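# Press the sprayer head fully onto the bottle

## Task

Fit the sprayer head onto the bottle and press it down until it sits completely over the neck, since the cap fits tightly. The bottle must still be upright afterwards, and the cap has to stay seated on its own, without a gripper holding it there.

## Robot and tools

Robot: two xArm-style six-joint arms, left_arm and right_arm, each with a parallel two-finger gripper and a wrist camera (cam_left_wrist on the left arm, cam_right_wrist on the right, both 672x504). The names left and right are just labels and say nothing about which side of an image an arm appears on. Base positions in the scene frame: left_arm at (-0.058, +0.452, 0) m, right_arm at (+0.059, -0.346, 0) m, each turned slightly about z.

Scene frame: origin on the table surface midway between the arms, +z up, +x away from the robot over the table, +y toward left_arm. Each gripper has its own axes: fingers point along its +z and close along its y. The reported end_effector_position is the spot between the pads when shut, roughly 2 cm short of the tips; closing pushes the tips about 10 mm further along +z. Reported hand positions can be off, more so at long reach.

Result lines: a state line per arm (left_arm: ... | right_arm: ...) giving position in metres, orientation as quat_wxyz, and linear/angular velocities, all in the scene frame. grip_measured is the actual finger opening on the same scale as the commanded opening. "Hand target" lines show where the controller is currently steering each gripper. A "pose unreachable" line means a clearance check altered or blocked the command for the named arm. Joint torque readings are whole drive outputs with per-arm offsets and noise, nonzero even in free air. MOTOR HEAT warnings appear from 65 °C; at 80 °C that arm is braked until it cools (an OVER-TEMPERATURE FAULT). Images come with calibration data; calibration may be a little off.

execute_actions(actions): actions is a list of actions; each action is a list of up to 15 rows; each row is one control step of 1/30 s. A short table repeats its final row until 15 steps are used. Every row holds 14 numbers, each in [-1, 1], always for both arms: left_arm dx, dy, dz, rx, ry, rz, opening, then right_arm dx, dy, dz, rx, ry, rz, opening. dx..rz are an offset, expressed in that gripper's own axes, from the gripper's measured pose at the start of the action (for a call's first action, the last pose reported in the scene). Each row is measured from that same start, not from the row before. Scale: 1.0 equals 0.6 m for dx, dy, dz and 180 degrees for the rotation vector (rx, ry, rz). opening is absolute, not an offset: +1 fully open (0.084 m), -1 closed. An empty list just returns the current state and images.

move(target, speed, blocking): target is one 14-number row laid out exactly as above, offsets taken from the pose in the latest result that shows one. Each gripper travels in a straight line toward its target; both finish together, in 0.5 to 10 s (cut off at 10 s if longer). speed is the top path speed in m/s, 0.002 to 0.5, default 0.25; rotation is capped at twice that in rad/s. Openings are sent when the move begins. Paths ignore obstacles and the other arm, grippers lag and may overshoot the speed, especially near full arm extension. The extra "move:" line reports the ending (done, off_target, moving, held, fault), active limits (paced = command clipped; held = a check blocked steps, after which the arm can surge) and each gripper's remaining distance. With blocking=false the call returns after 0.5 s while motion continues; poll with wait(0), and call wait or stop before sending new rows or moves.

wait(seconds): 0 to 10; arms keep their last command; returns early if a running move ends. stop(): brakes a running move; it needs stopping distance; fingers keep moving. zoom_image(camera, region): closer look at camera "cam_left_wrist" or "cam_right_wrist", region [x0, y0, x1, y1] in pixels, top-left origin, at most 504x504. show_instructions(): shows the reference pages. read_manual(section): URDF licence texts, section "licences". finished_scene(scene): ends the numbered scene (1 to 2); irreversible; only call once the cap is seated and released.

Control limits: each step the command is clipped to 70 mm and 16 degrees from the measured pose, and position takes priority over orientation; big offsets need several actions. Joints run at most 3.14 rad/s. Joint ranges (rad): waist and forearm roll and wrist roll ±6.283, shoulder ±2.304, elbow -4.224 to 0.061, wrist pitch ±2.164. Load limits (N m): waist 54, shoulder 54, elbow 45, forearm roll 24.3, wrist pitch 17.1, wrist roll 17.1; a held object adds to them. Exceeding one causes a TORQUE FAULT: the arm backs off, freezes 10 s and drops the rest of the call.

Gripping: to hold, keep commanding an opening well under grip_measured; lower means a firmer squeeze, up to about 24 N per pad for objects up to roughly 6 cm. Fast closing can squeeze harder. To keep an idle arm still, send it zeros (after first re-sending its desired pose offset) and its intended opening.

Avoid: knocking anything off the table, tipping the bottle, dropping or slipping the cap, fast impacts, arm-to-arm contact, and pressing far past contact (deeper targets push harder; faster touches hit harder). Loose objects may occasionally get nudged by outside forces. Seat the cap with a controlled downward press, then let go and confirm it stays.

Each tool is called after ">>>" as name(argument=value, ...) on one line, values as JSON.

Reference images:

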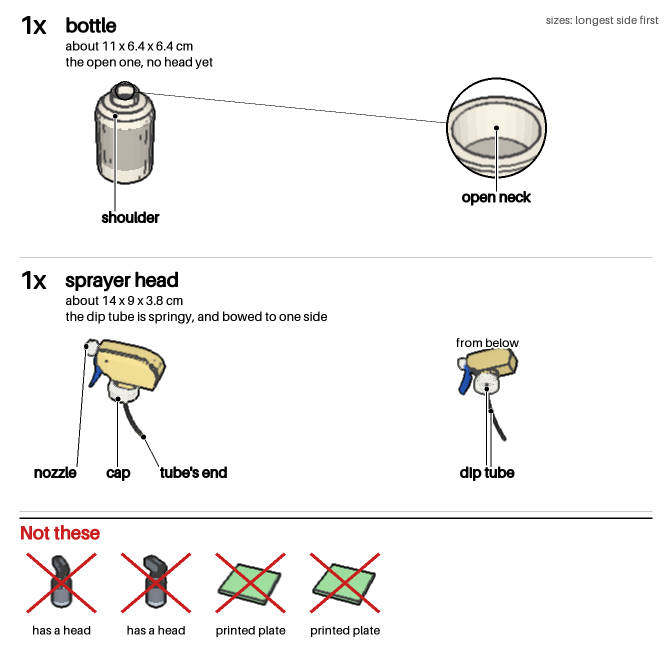

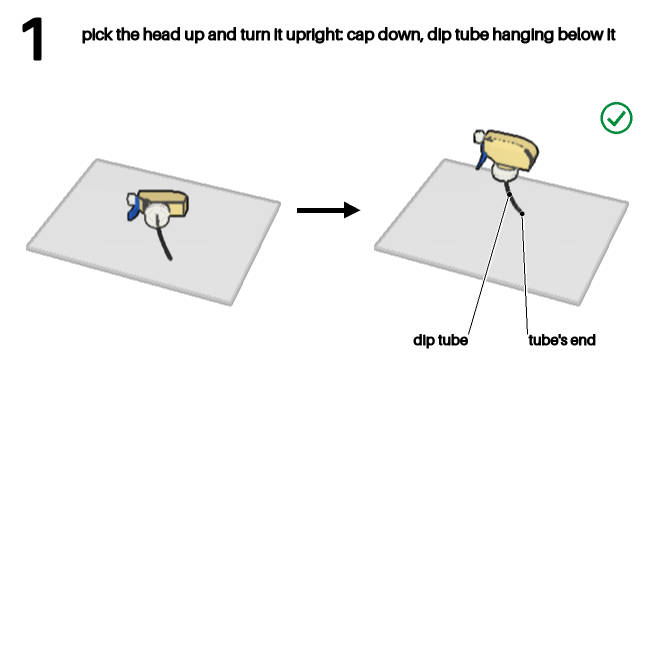

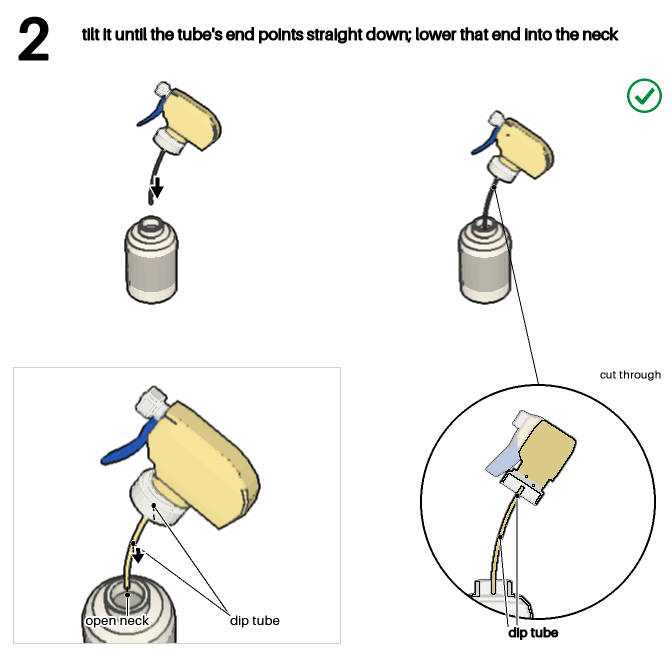

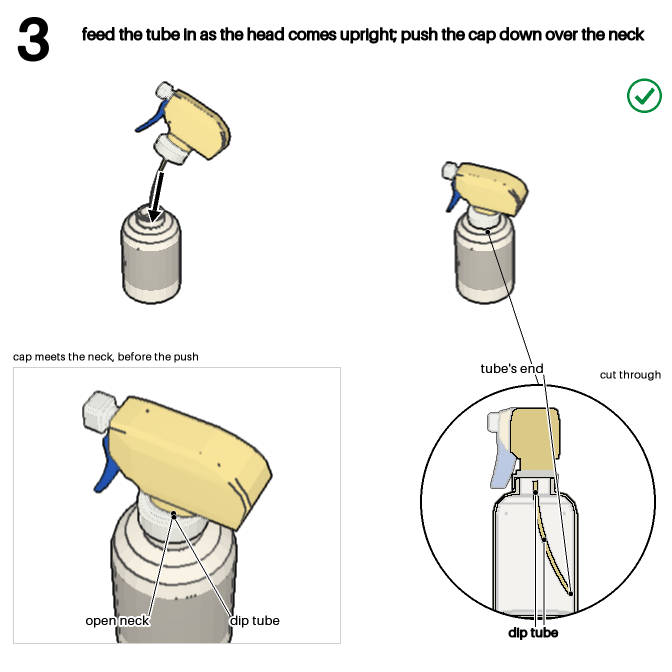

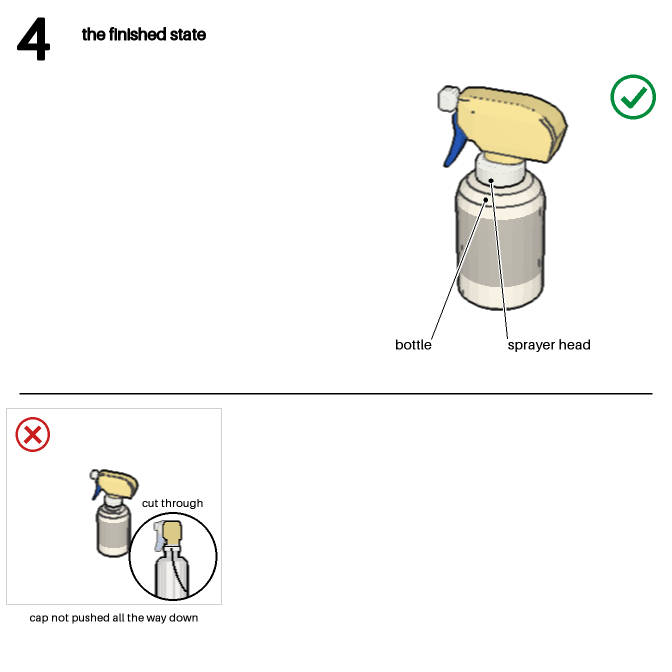

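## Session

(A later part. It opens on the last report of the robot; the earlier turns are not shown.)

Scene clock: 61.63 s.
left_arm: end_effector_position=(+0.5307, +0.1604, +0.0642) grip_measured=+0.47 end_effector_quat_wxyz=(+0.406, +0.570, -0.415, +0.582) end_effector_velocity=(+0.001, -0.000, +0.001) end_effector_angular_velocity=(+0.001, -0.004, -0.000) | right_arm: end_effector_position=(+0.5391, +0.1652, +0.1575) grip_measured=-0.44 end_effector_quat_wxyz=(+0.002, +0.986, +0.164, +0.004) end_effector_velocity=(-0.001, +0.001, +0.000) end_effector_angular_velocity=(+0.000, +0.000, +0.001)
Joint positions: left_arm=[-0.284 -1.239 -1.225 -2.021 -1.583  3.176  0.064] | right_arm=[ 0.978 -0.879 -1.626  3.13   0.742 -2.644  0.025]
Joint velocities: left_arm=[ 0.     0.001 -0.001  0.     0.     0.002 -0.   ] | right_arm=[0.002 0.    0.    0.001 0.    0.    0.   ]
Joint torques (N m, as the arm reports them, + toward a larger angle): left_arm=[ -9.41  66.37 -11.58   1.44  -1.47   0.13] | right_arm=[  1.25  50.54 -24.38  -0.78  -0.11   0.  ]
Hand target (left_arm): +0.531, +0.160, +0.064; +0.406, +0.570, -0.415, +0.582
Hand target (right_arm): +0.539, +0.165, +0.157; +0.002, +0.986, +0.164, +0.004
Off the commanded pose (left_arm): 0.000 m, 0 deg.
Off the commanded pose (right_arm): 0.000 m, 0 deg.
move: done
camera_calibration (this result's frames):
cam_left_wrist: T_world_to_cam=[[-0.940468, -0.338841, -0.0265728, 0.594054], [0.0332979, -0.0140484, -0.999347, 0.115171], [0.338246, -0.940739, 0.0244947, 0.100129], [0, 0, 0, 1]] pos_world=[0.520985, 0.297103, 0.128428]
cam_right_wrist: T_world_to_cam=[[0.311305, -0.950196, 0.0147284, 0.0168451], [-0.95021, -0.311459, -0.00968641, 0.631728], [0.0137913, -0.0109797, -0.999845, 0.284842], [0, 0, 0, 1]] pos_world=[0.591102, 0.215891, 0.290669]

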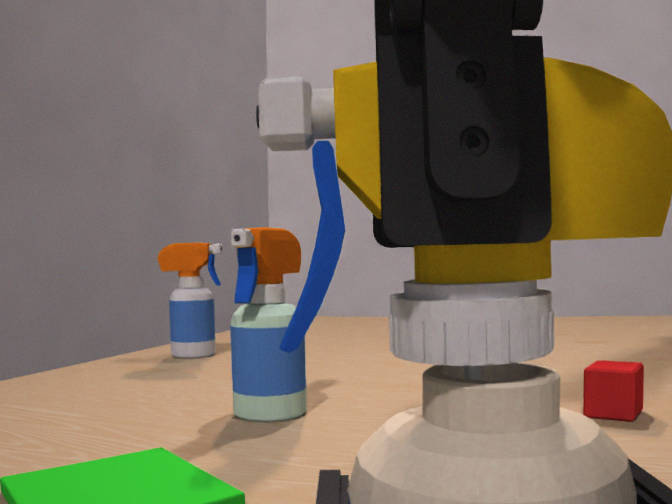

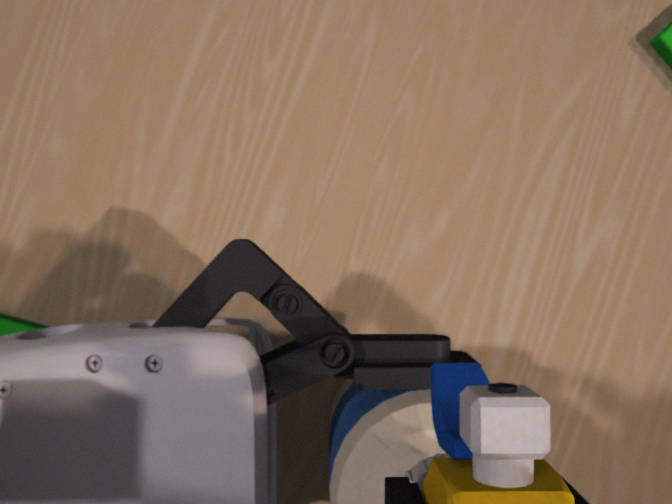

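>>> move(target=[0,0,0,0,0,0,0.2,-0.0067,-0.002,0.004,0,0,0,-1], speed=0.01)

>>> move(target=[0,0,0,0,0,0,0.2,0,0,0.012,0,0,0,-1], speed=0.008)

Scene clock: 62.97 s.
left_arm: end_effector_position=(+0.5307, +0.1604, +0.0642) grip_measured=+0.47 end_effector_quat_wxyz=(+0.406, +0.570, -0.415, +0.582) end_effector_velocity=(-0.001, +0.000, -0.000) end_effector_angular_velocity=(-0.001, +0.002, -0.000) | right_arm: end_effector_position=(+0.5349, +0.1650, +0.1550) grip_measured=-0.44 end_effector_quat_wxyz=(+0.002, +0.986, +0.164, +0.004) end_effector_velocity=(-0.001, +0.000, -0.000) end_effector_angular_velocity=(+0.000, -0.001, +0.001)
Joint positions: left_arm=[-0.284 -1.239 -1.225 -2.021 -1.583  3.176  0.064] | right_arm=[ 0.982 -0.875 -1.613  3.13   0.733 -2.64   0.025]
Joint velocities: left_arm=[ 0.    -0.001  0.001  0.    -0.001 -0.     0.   ] | right_arm=[ 0.001  0.001  0.002 -0.001 -0.002  0.001 -0.   ]
Joint torques (N m, as the arm reports them, + toward a larger angle): left_arm=[-10.63  64.84 -10.77   0.39  -1.36   0.11] | right_arm=[  0.32  50.33 -24.23  -0.41  -0.1   -0.02]
Hand target (left_arm): +0.531, +0.160, +0.064; +0.406, +0.570, -0.415, +0.582
Hand target (right_arm): +0.535, +0.165, +0.155; +0.002, +0.986, +0.164, +0.004
Off the commanded pose (left_arm): 0.000 m, 0 deg.
Off the commanded pose (right_arm): 0.000 m, 0 deg.
move: done
camera_calibration (this result's frames):
cam_left_wrist: T_world_to_cam=[[-0.940469, -0.338838, -0.0265668, 0.594049], [0.0332851, -0.0140307, -0.999347, 0.115167], [0.338245, -0.94074, 0.0244737, 0.100133], [0, 0, 0, 1]] pos_world=[0.520983, 0.297101, 0.128423]
cam_right_wrist: T_world_to_cam=[[0.311299, -0.950198, 0.0147359, 0.0179881], [-0.950212, -0.311454, -0.00966259, 0.627727], [0.0137709, -0.0109943, -0.999845, 0.282495], [0, 0, 0, 1]] pos_world=[0.586984, 0.215706, 0.288252]

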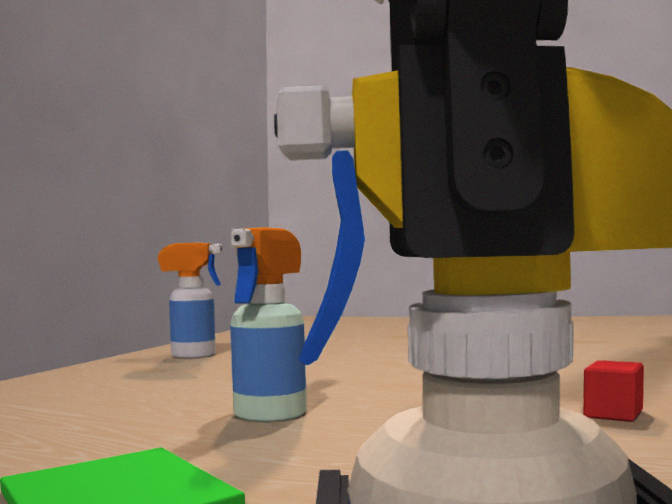

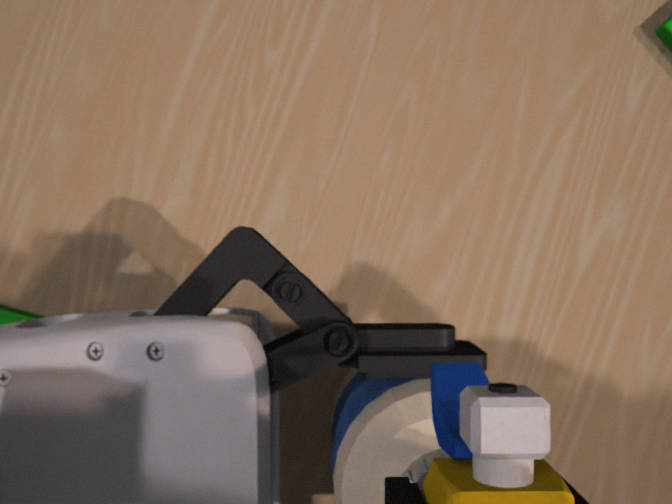

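Scene clock: 64.10 s.
left_arm: end_effector_position=(+0.5307, +0.1604, +0.0641) grip_measured=+0.47 end_effector_quat_wxyz=(+0.406, +0.570, -0.415, +0.582) end_effector_velocity=(+0.000, -0.000, +0.001) end_effector_angular_velocity=(-0.000, -0.002, -0.000) | right_arm: end_effector_position=(+0.5350, +0.1649, +0.1480) grip_measured=-0.44 end_effector_quat_wxyz=(+0.002, +0.986, +0.164, +0.004) end_effector_velocity=(+0.001, -0.001, -0.001) end_effector_angular_velocity=(+0.000, -0.001, -0.001)
Joint positions: left_arm=[-0.284 -1.239 -1.225 -2.021 -1.583  3.176  0.064] | right_arm=[ 0.982 -0.885 -1.612  3.13   0.723 -2.639  0.025]
Joint velocities: left_arm=[-0.     0.    -0.001  0.    -0.001  0.001  0.   ] | right_arm=[-0.002 -0.001  0.    -0.001 -0.002 -0.     0.   ]
Joint torques (N m, as the arm reports them, + toward a larger angle): left_arm=[-10.81  67.26 -10.25   0.91  -1.18   0.25] | right_arm=[  1.75  49.4  -23.53  -0.1   -0.73  -0.14]
Hand target (left_arm): +0.531, +0.160, +0.064; +0.406, +0.570, -0.415, +0.582
Hand target (right_arm): +0.535, +0.165, +0.148; +0.002, +0.986, +0.164, +0.004
Off the commanded pose (left_arm): 0.000 m, 0 deg.
Off the commanded pose (right_arm): 0.000 m, 0 deg.
move: done
camera_calibration (this result's frames):
cam_left_wrist: T_world_to_cam=[[-0.940434, -0.338947, -0.0264466, 0.59407], [0.0331793, -0.0140834, -0.99935, 0.115226], [0.338355, -0.9407, 0.0244906, 0.100118], [0, 0, 0, 1]] pos_world=[0.520985, 0.297162, 0.12841]
cam_right_wrist: T_world_to_cam=[[0.311264, -0.950206, 0.0149097, 0.0179644], [-0.950225, -0.311419, -0.00947608, 0.627681], [0.0136474, -0.011218, -0.999844, 0.275534], [0, 0, 0, 1]] pos_world=[0.587086, 0.215632, 0.281171]

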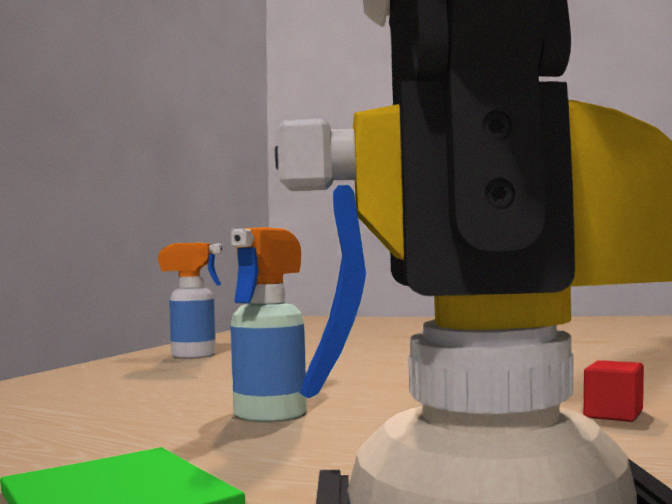

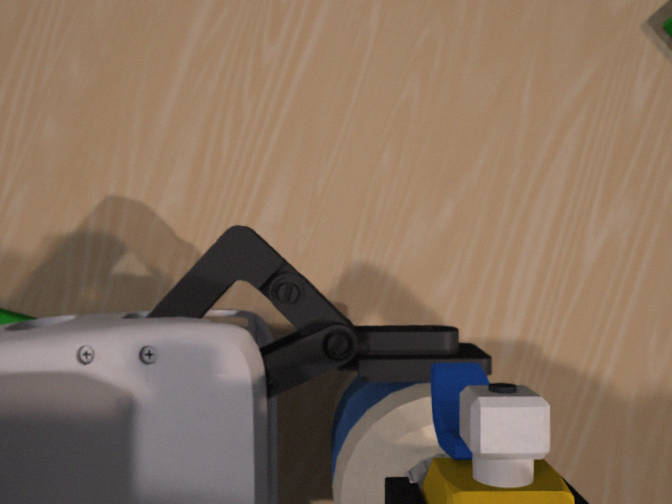

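>>> move(target=[0,0,0,0,0,0,0.2,0,0,0.015,0,0,0,-1], speed=0.008)

>>> move(target=[0,0,0,0,0,0,1,0,0,0,0,0,0,0.3])

>>> move(target=[0,0,-0.12,0,0,0,1,0,0,-0.12,0,0,0,0.3], speed=0.1)

Scene clock: 65.73 s.
left_arm: end_effector_position=(+0.5308, +0.1606, +0.0642) grip_measured=+0.47 end_effector_quat_wxyz=(+0.406, +0.570, -0.415, +0.582) end_effector_velocity=(-0.000, -0.000, +0.001) end_effector_angular_velocity=(-0.001, -0.001, -0.001) | right_arm: end_effector_position=(+0.5356, +0.1651, +0.1403) grip_measured=-0.44 end_effector_quat_wxyz=(+0.001, +0.986, +0.164, +0.005) end_effector_velocity=(-0.001, +0.001, +0.000) end_effector_angular_velocity=(+0.002, -0.001, +0.001)
Joint positions: left_arm=[-0.284 -1.239 -1.224 -2.021 -1.583  3.176  0.064] | right_arm=[ 0.982 -0.896 -1.611  3.13   0.71  -2.639  0.025]
Joint velocities: left_arm=[-0.     0.001  0.     0.001 -0.001  0.     0.   ] | right_arm=[ 0.002  0.002  0.002  0.    -0.003  0.001 -0.   ]
Joint torques (N m, as the arm reports them, + toward a larger angle): left_arm=[-15.73  65.93 -11.66   2.03  -1.     0.76] | right_arm=[  8.89  28.02 -13.45   2.13  -3.54   0.  ]
Hand target (left_arm): +0.531, +0.160, +0.064; +0.406, +0.570, -0.415, +0.582
Hand target (right_arm): +0.535, +0.165, +0.139; +0.002, +0.986, +0.164, +0.004
Off the commanded pose (left_arm): 0.000 m, 0 deg.
Off the commanded pose (right_arm): 0.001 m, 0 deg.
move: done
camera_calibration (this result's frames):
cam_left_wrist: T_world_to_cam=[[-0.940352, -0.339177, -0.0264008, 0.594143], [0.0331854, -0.0142179, -0.999348, 0.115273], [0.33858, -0.940615, 0.0246255, 0.100073], [0, 0, 0, 1]] pos_world=[0.520996, 0.297289, 0.128419]
cam_right_wrist: T_world_to_cam=[[0.311115, -0.950265, 0.0142575, 0.0182327], [-0.950255, -0.311277, -0.0110204, 0.628453], [0.0149103, -0.0101197, -0.999838, 0.267], [0, 0, 0, 1]] pos_world=[0.587537, 0.215651, 0.273623]

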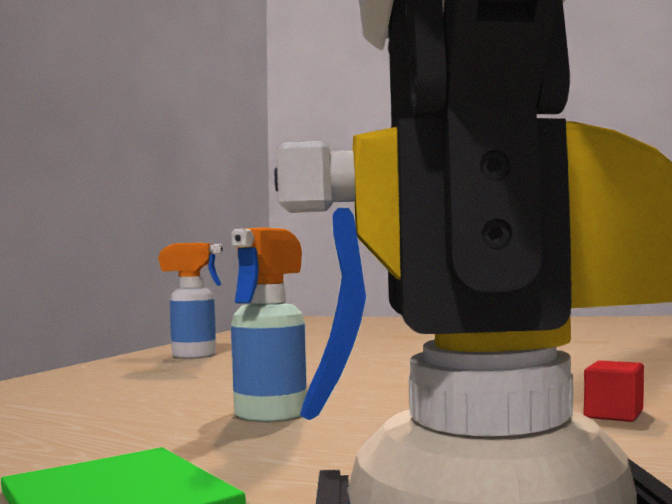

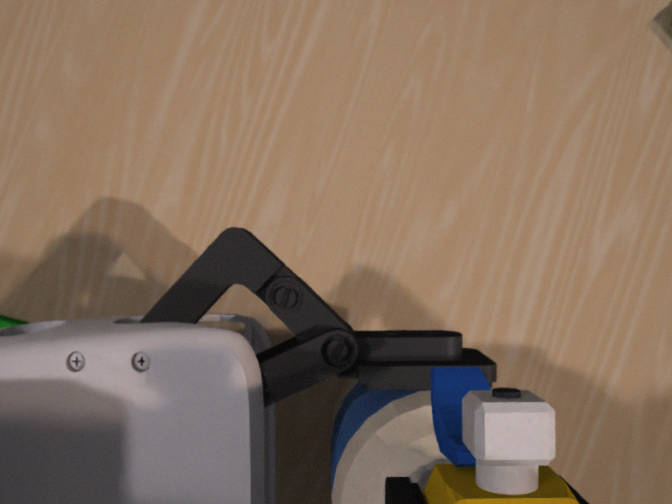

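Scene clock: 66.23 s.
left_arm: end_effector_position=(+0.5308, +0.1605, +0.0642) grip_measured=+1.00 end_effector_quat_wxyz=(+0.406, +0.570, -0.415, +0.582) end_effector_velocity=(+0.001, +0.000, +0.001) end_effector_angular_velocity=(-0.001, -0.000, +0.001) | right_arm: end_effector_position=(+0.5355, +0.1651, +0.1400) grip_measured=+0.29 end_effector_quat_wxyz=(+0.001, +0.986, +0.164, +0.005) end_effector_velocity=(+0.000, +0.000, +0.002) end_effector_angular_velocity=(-0.001, -0.000, +0.002)
Joint positions: left_arm=[-0.284 -1.239 -1.224 -2.021 -1.583  3.176  0.084] | right_arm=[ 0.982 -0.896 -1.611  3.13   0.709 -2.639  0.056]
Joint velocities: left_arm=[ 0.001  0.001 -0.002 -0.     0.    -0.002 -0.   ] | right_arm=[ 0.     0.002 -0.002 -0.002  0.005 -0.     0.   ]
Joint torques (N m, as the arm reports them, + toward a larger angle): left_arm=[-12.02  68.04 -10.72   0.32  -1.41   0.18] | right_arm=[ -0.15  50.23 -23.81  -0.48   0.    -0.04]
Hand target (left_arm): +0.531, +0.161, +0.064; +0.406, +0.570, -0.415, +0.582
Hand target (right_arm): +0.536, +0.165, +0.140; +0.001, +0.986, +0.164, +0.005
Off the commanded pose (left_arm): 0.000 m, 0 deg.
Off the commanded pose (right_arm): 0.000 m, 0 deg.
move: done
camera_calibration (this result's frames):
cam_left_wrist: T_world_to_cam=[[-0.94039, -0.339064, -0.0265062, 0.594107], [0.0332629, -0.0141307, -0.999347, 0.115203], [0.338468, -0.940657, 0.0245666, 0.100106], [0, 0, 0, 1]] pos_world=[0.520978, 0.297234, 0.128416]
cam_right_wrist: T_world_to_cam=[[0.311139, -0.950259, 0.0141725, 0.0182815], [-0.950247, -0.3113, -0.0110565, 0.628381], [0.0149184, -0.0100272, -0.999838, 0.266698], [0, 0, 0, 1]] pos_world=[0.587451, 0.215662, 0.273344]

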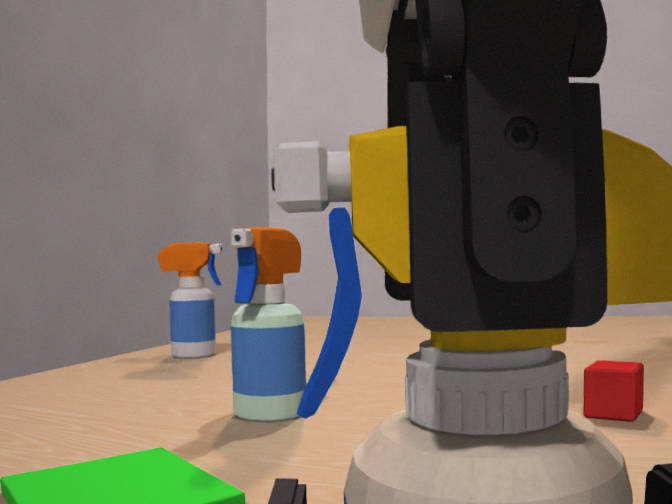

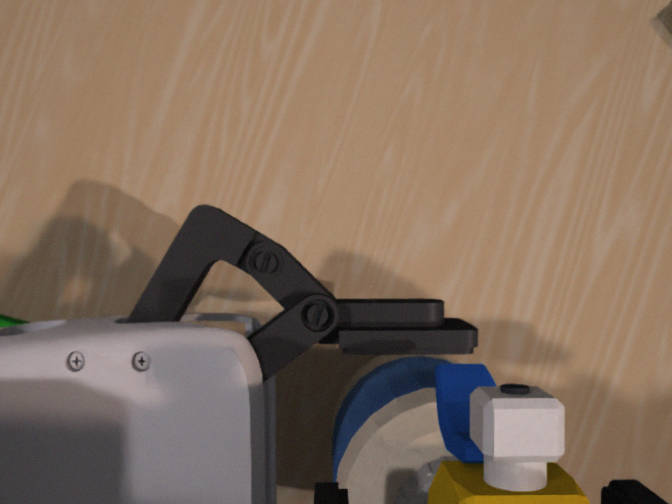

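Scene clock: 67.33 s.
left_arm: end_effector_position=(+0.5073, +0.2285, +0.0636) grip_measured=+1.00 end_effector_quat_wxyz=(+0.406, +0.570, -0.416, +0.582) end_effector_velocity=(-0.001, +0.001, -0.000) end_effector_angular_velocity=(-0.000, +0.002, +0.000) | right_arm: end_effector_position=(+0.5346, +0.1651, +0.2117) grip_measured=+0.29 end_effector_quat_wxyz=(+0.001, +0.986, +0.164, +0.005) end_effector_velocity=(-0.000, +0.001, +0.002) end_effector_angular_velocity=(+0.001, -0.002, +0.002)
Joint positions: left_arm=[-0.15  -1.22  -1.149 -1.886 -1.599  3.231  0.084] | right_arm=[ 0.983 -0.806 -1.634  3.131  0.822 -2.64   0.056]
Joint velocities: left_arm=[ 0.003 -0.     0.002  0.002 -0.     0.001 -0.   ] | right_arm=[ 0.002  0.002 -0.001 -0.001  0.002  0.    -0.   ]
Joint torques (N m, as the arm reports them, + toward a larger angle): left_arm=[-6.59 67.12 -9.53  0.21 -1.46  0.34] | right_arm=[ -0.19  49.85 -25.42  -0.76  -0.1   -0.01]
Hand target (left_arm): +0.507, +0.229, +0.064; +0.406, +0.570, -0.415, +0.582
Hand target (right_arm): +0.535, +0.165, +0.212; +0.001, +0.986, +0.164, +0.005
Off the commanded pose (left_arm): 0.000 m, 0 deg.
Off the commanded pose (right_arm): 0.000 m, 0 deg.
move: done
camera_calibration (this result's frames):
cam_left_wrist: T_world_to_cam=[[-0.940453, -0.338875, -0.0266943, 0.595034], [0.0333633, -0.0138688, -0.999347, 0.11632], [0.338283, -0.940729, 0.024349, 0.172125], [0, 0, 0, 1]] pos_world=[0.497494, 0.365179, 0.127937]
cam_right_wrist: T_world_to_cam=[[0.311286, -0.950209, 0.0142444, 0.0174742], [-0.950206, -0.311444, -0.0105771, 0.628213], [0.0144868, -0.0102426, -0.999843, 0.338643], [0, 0, 0, 1]] pos_world=[0.586586, 0.215726, 0.344985]

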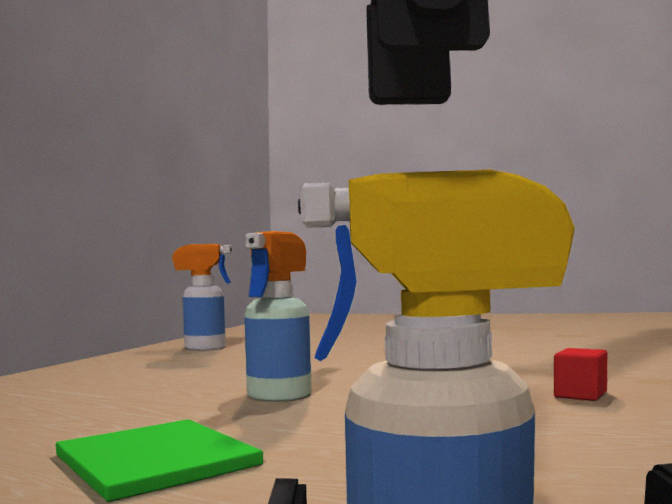

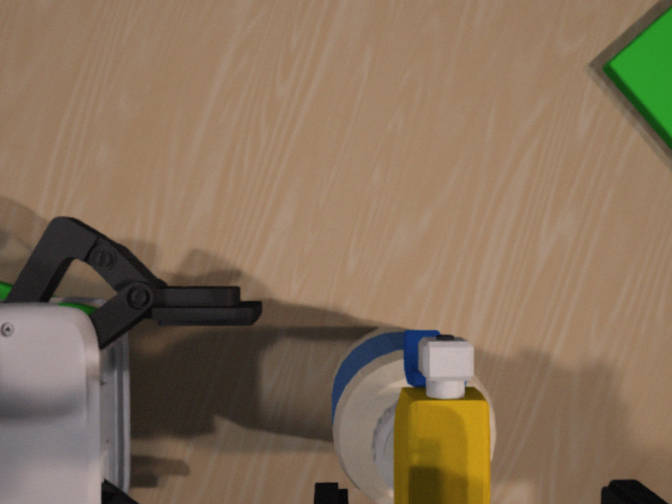

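>>> finished_scene(scene=1)

The scene is finished: the task was done.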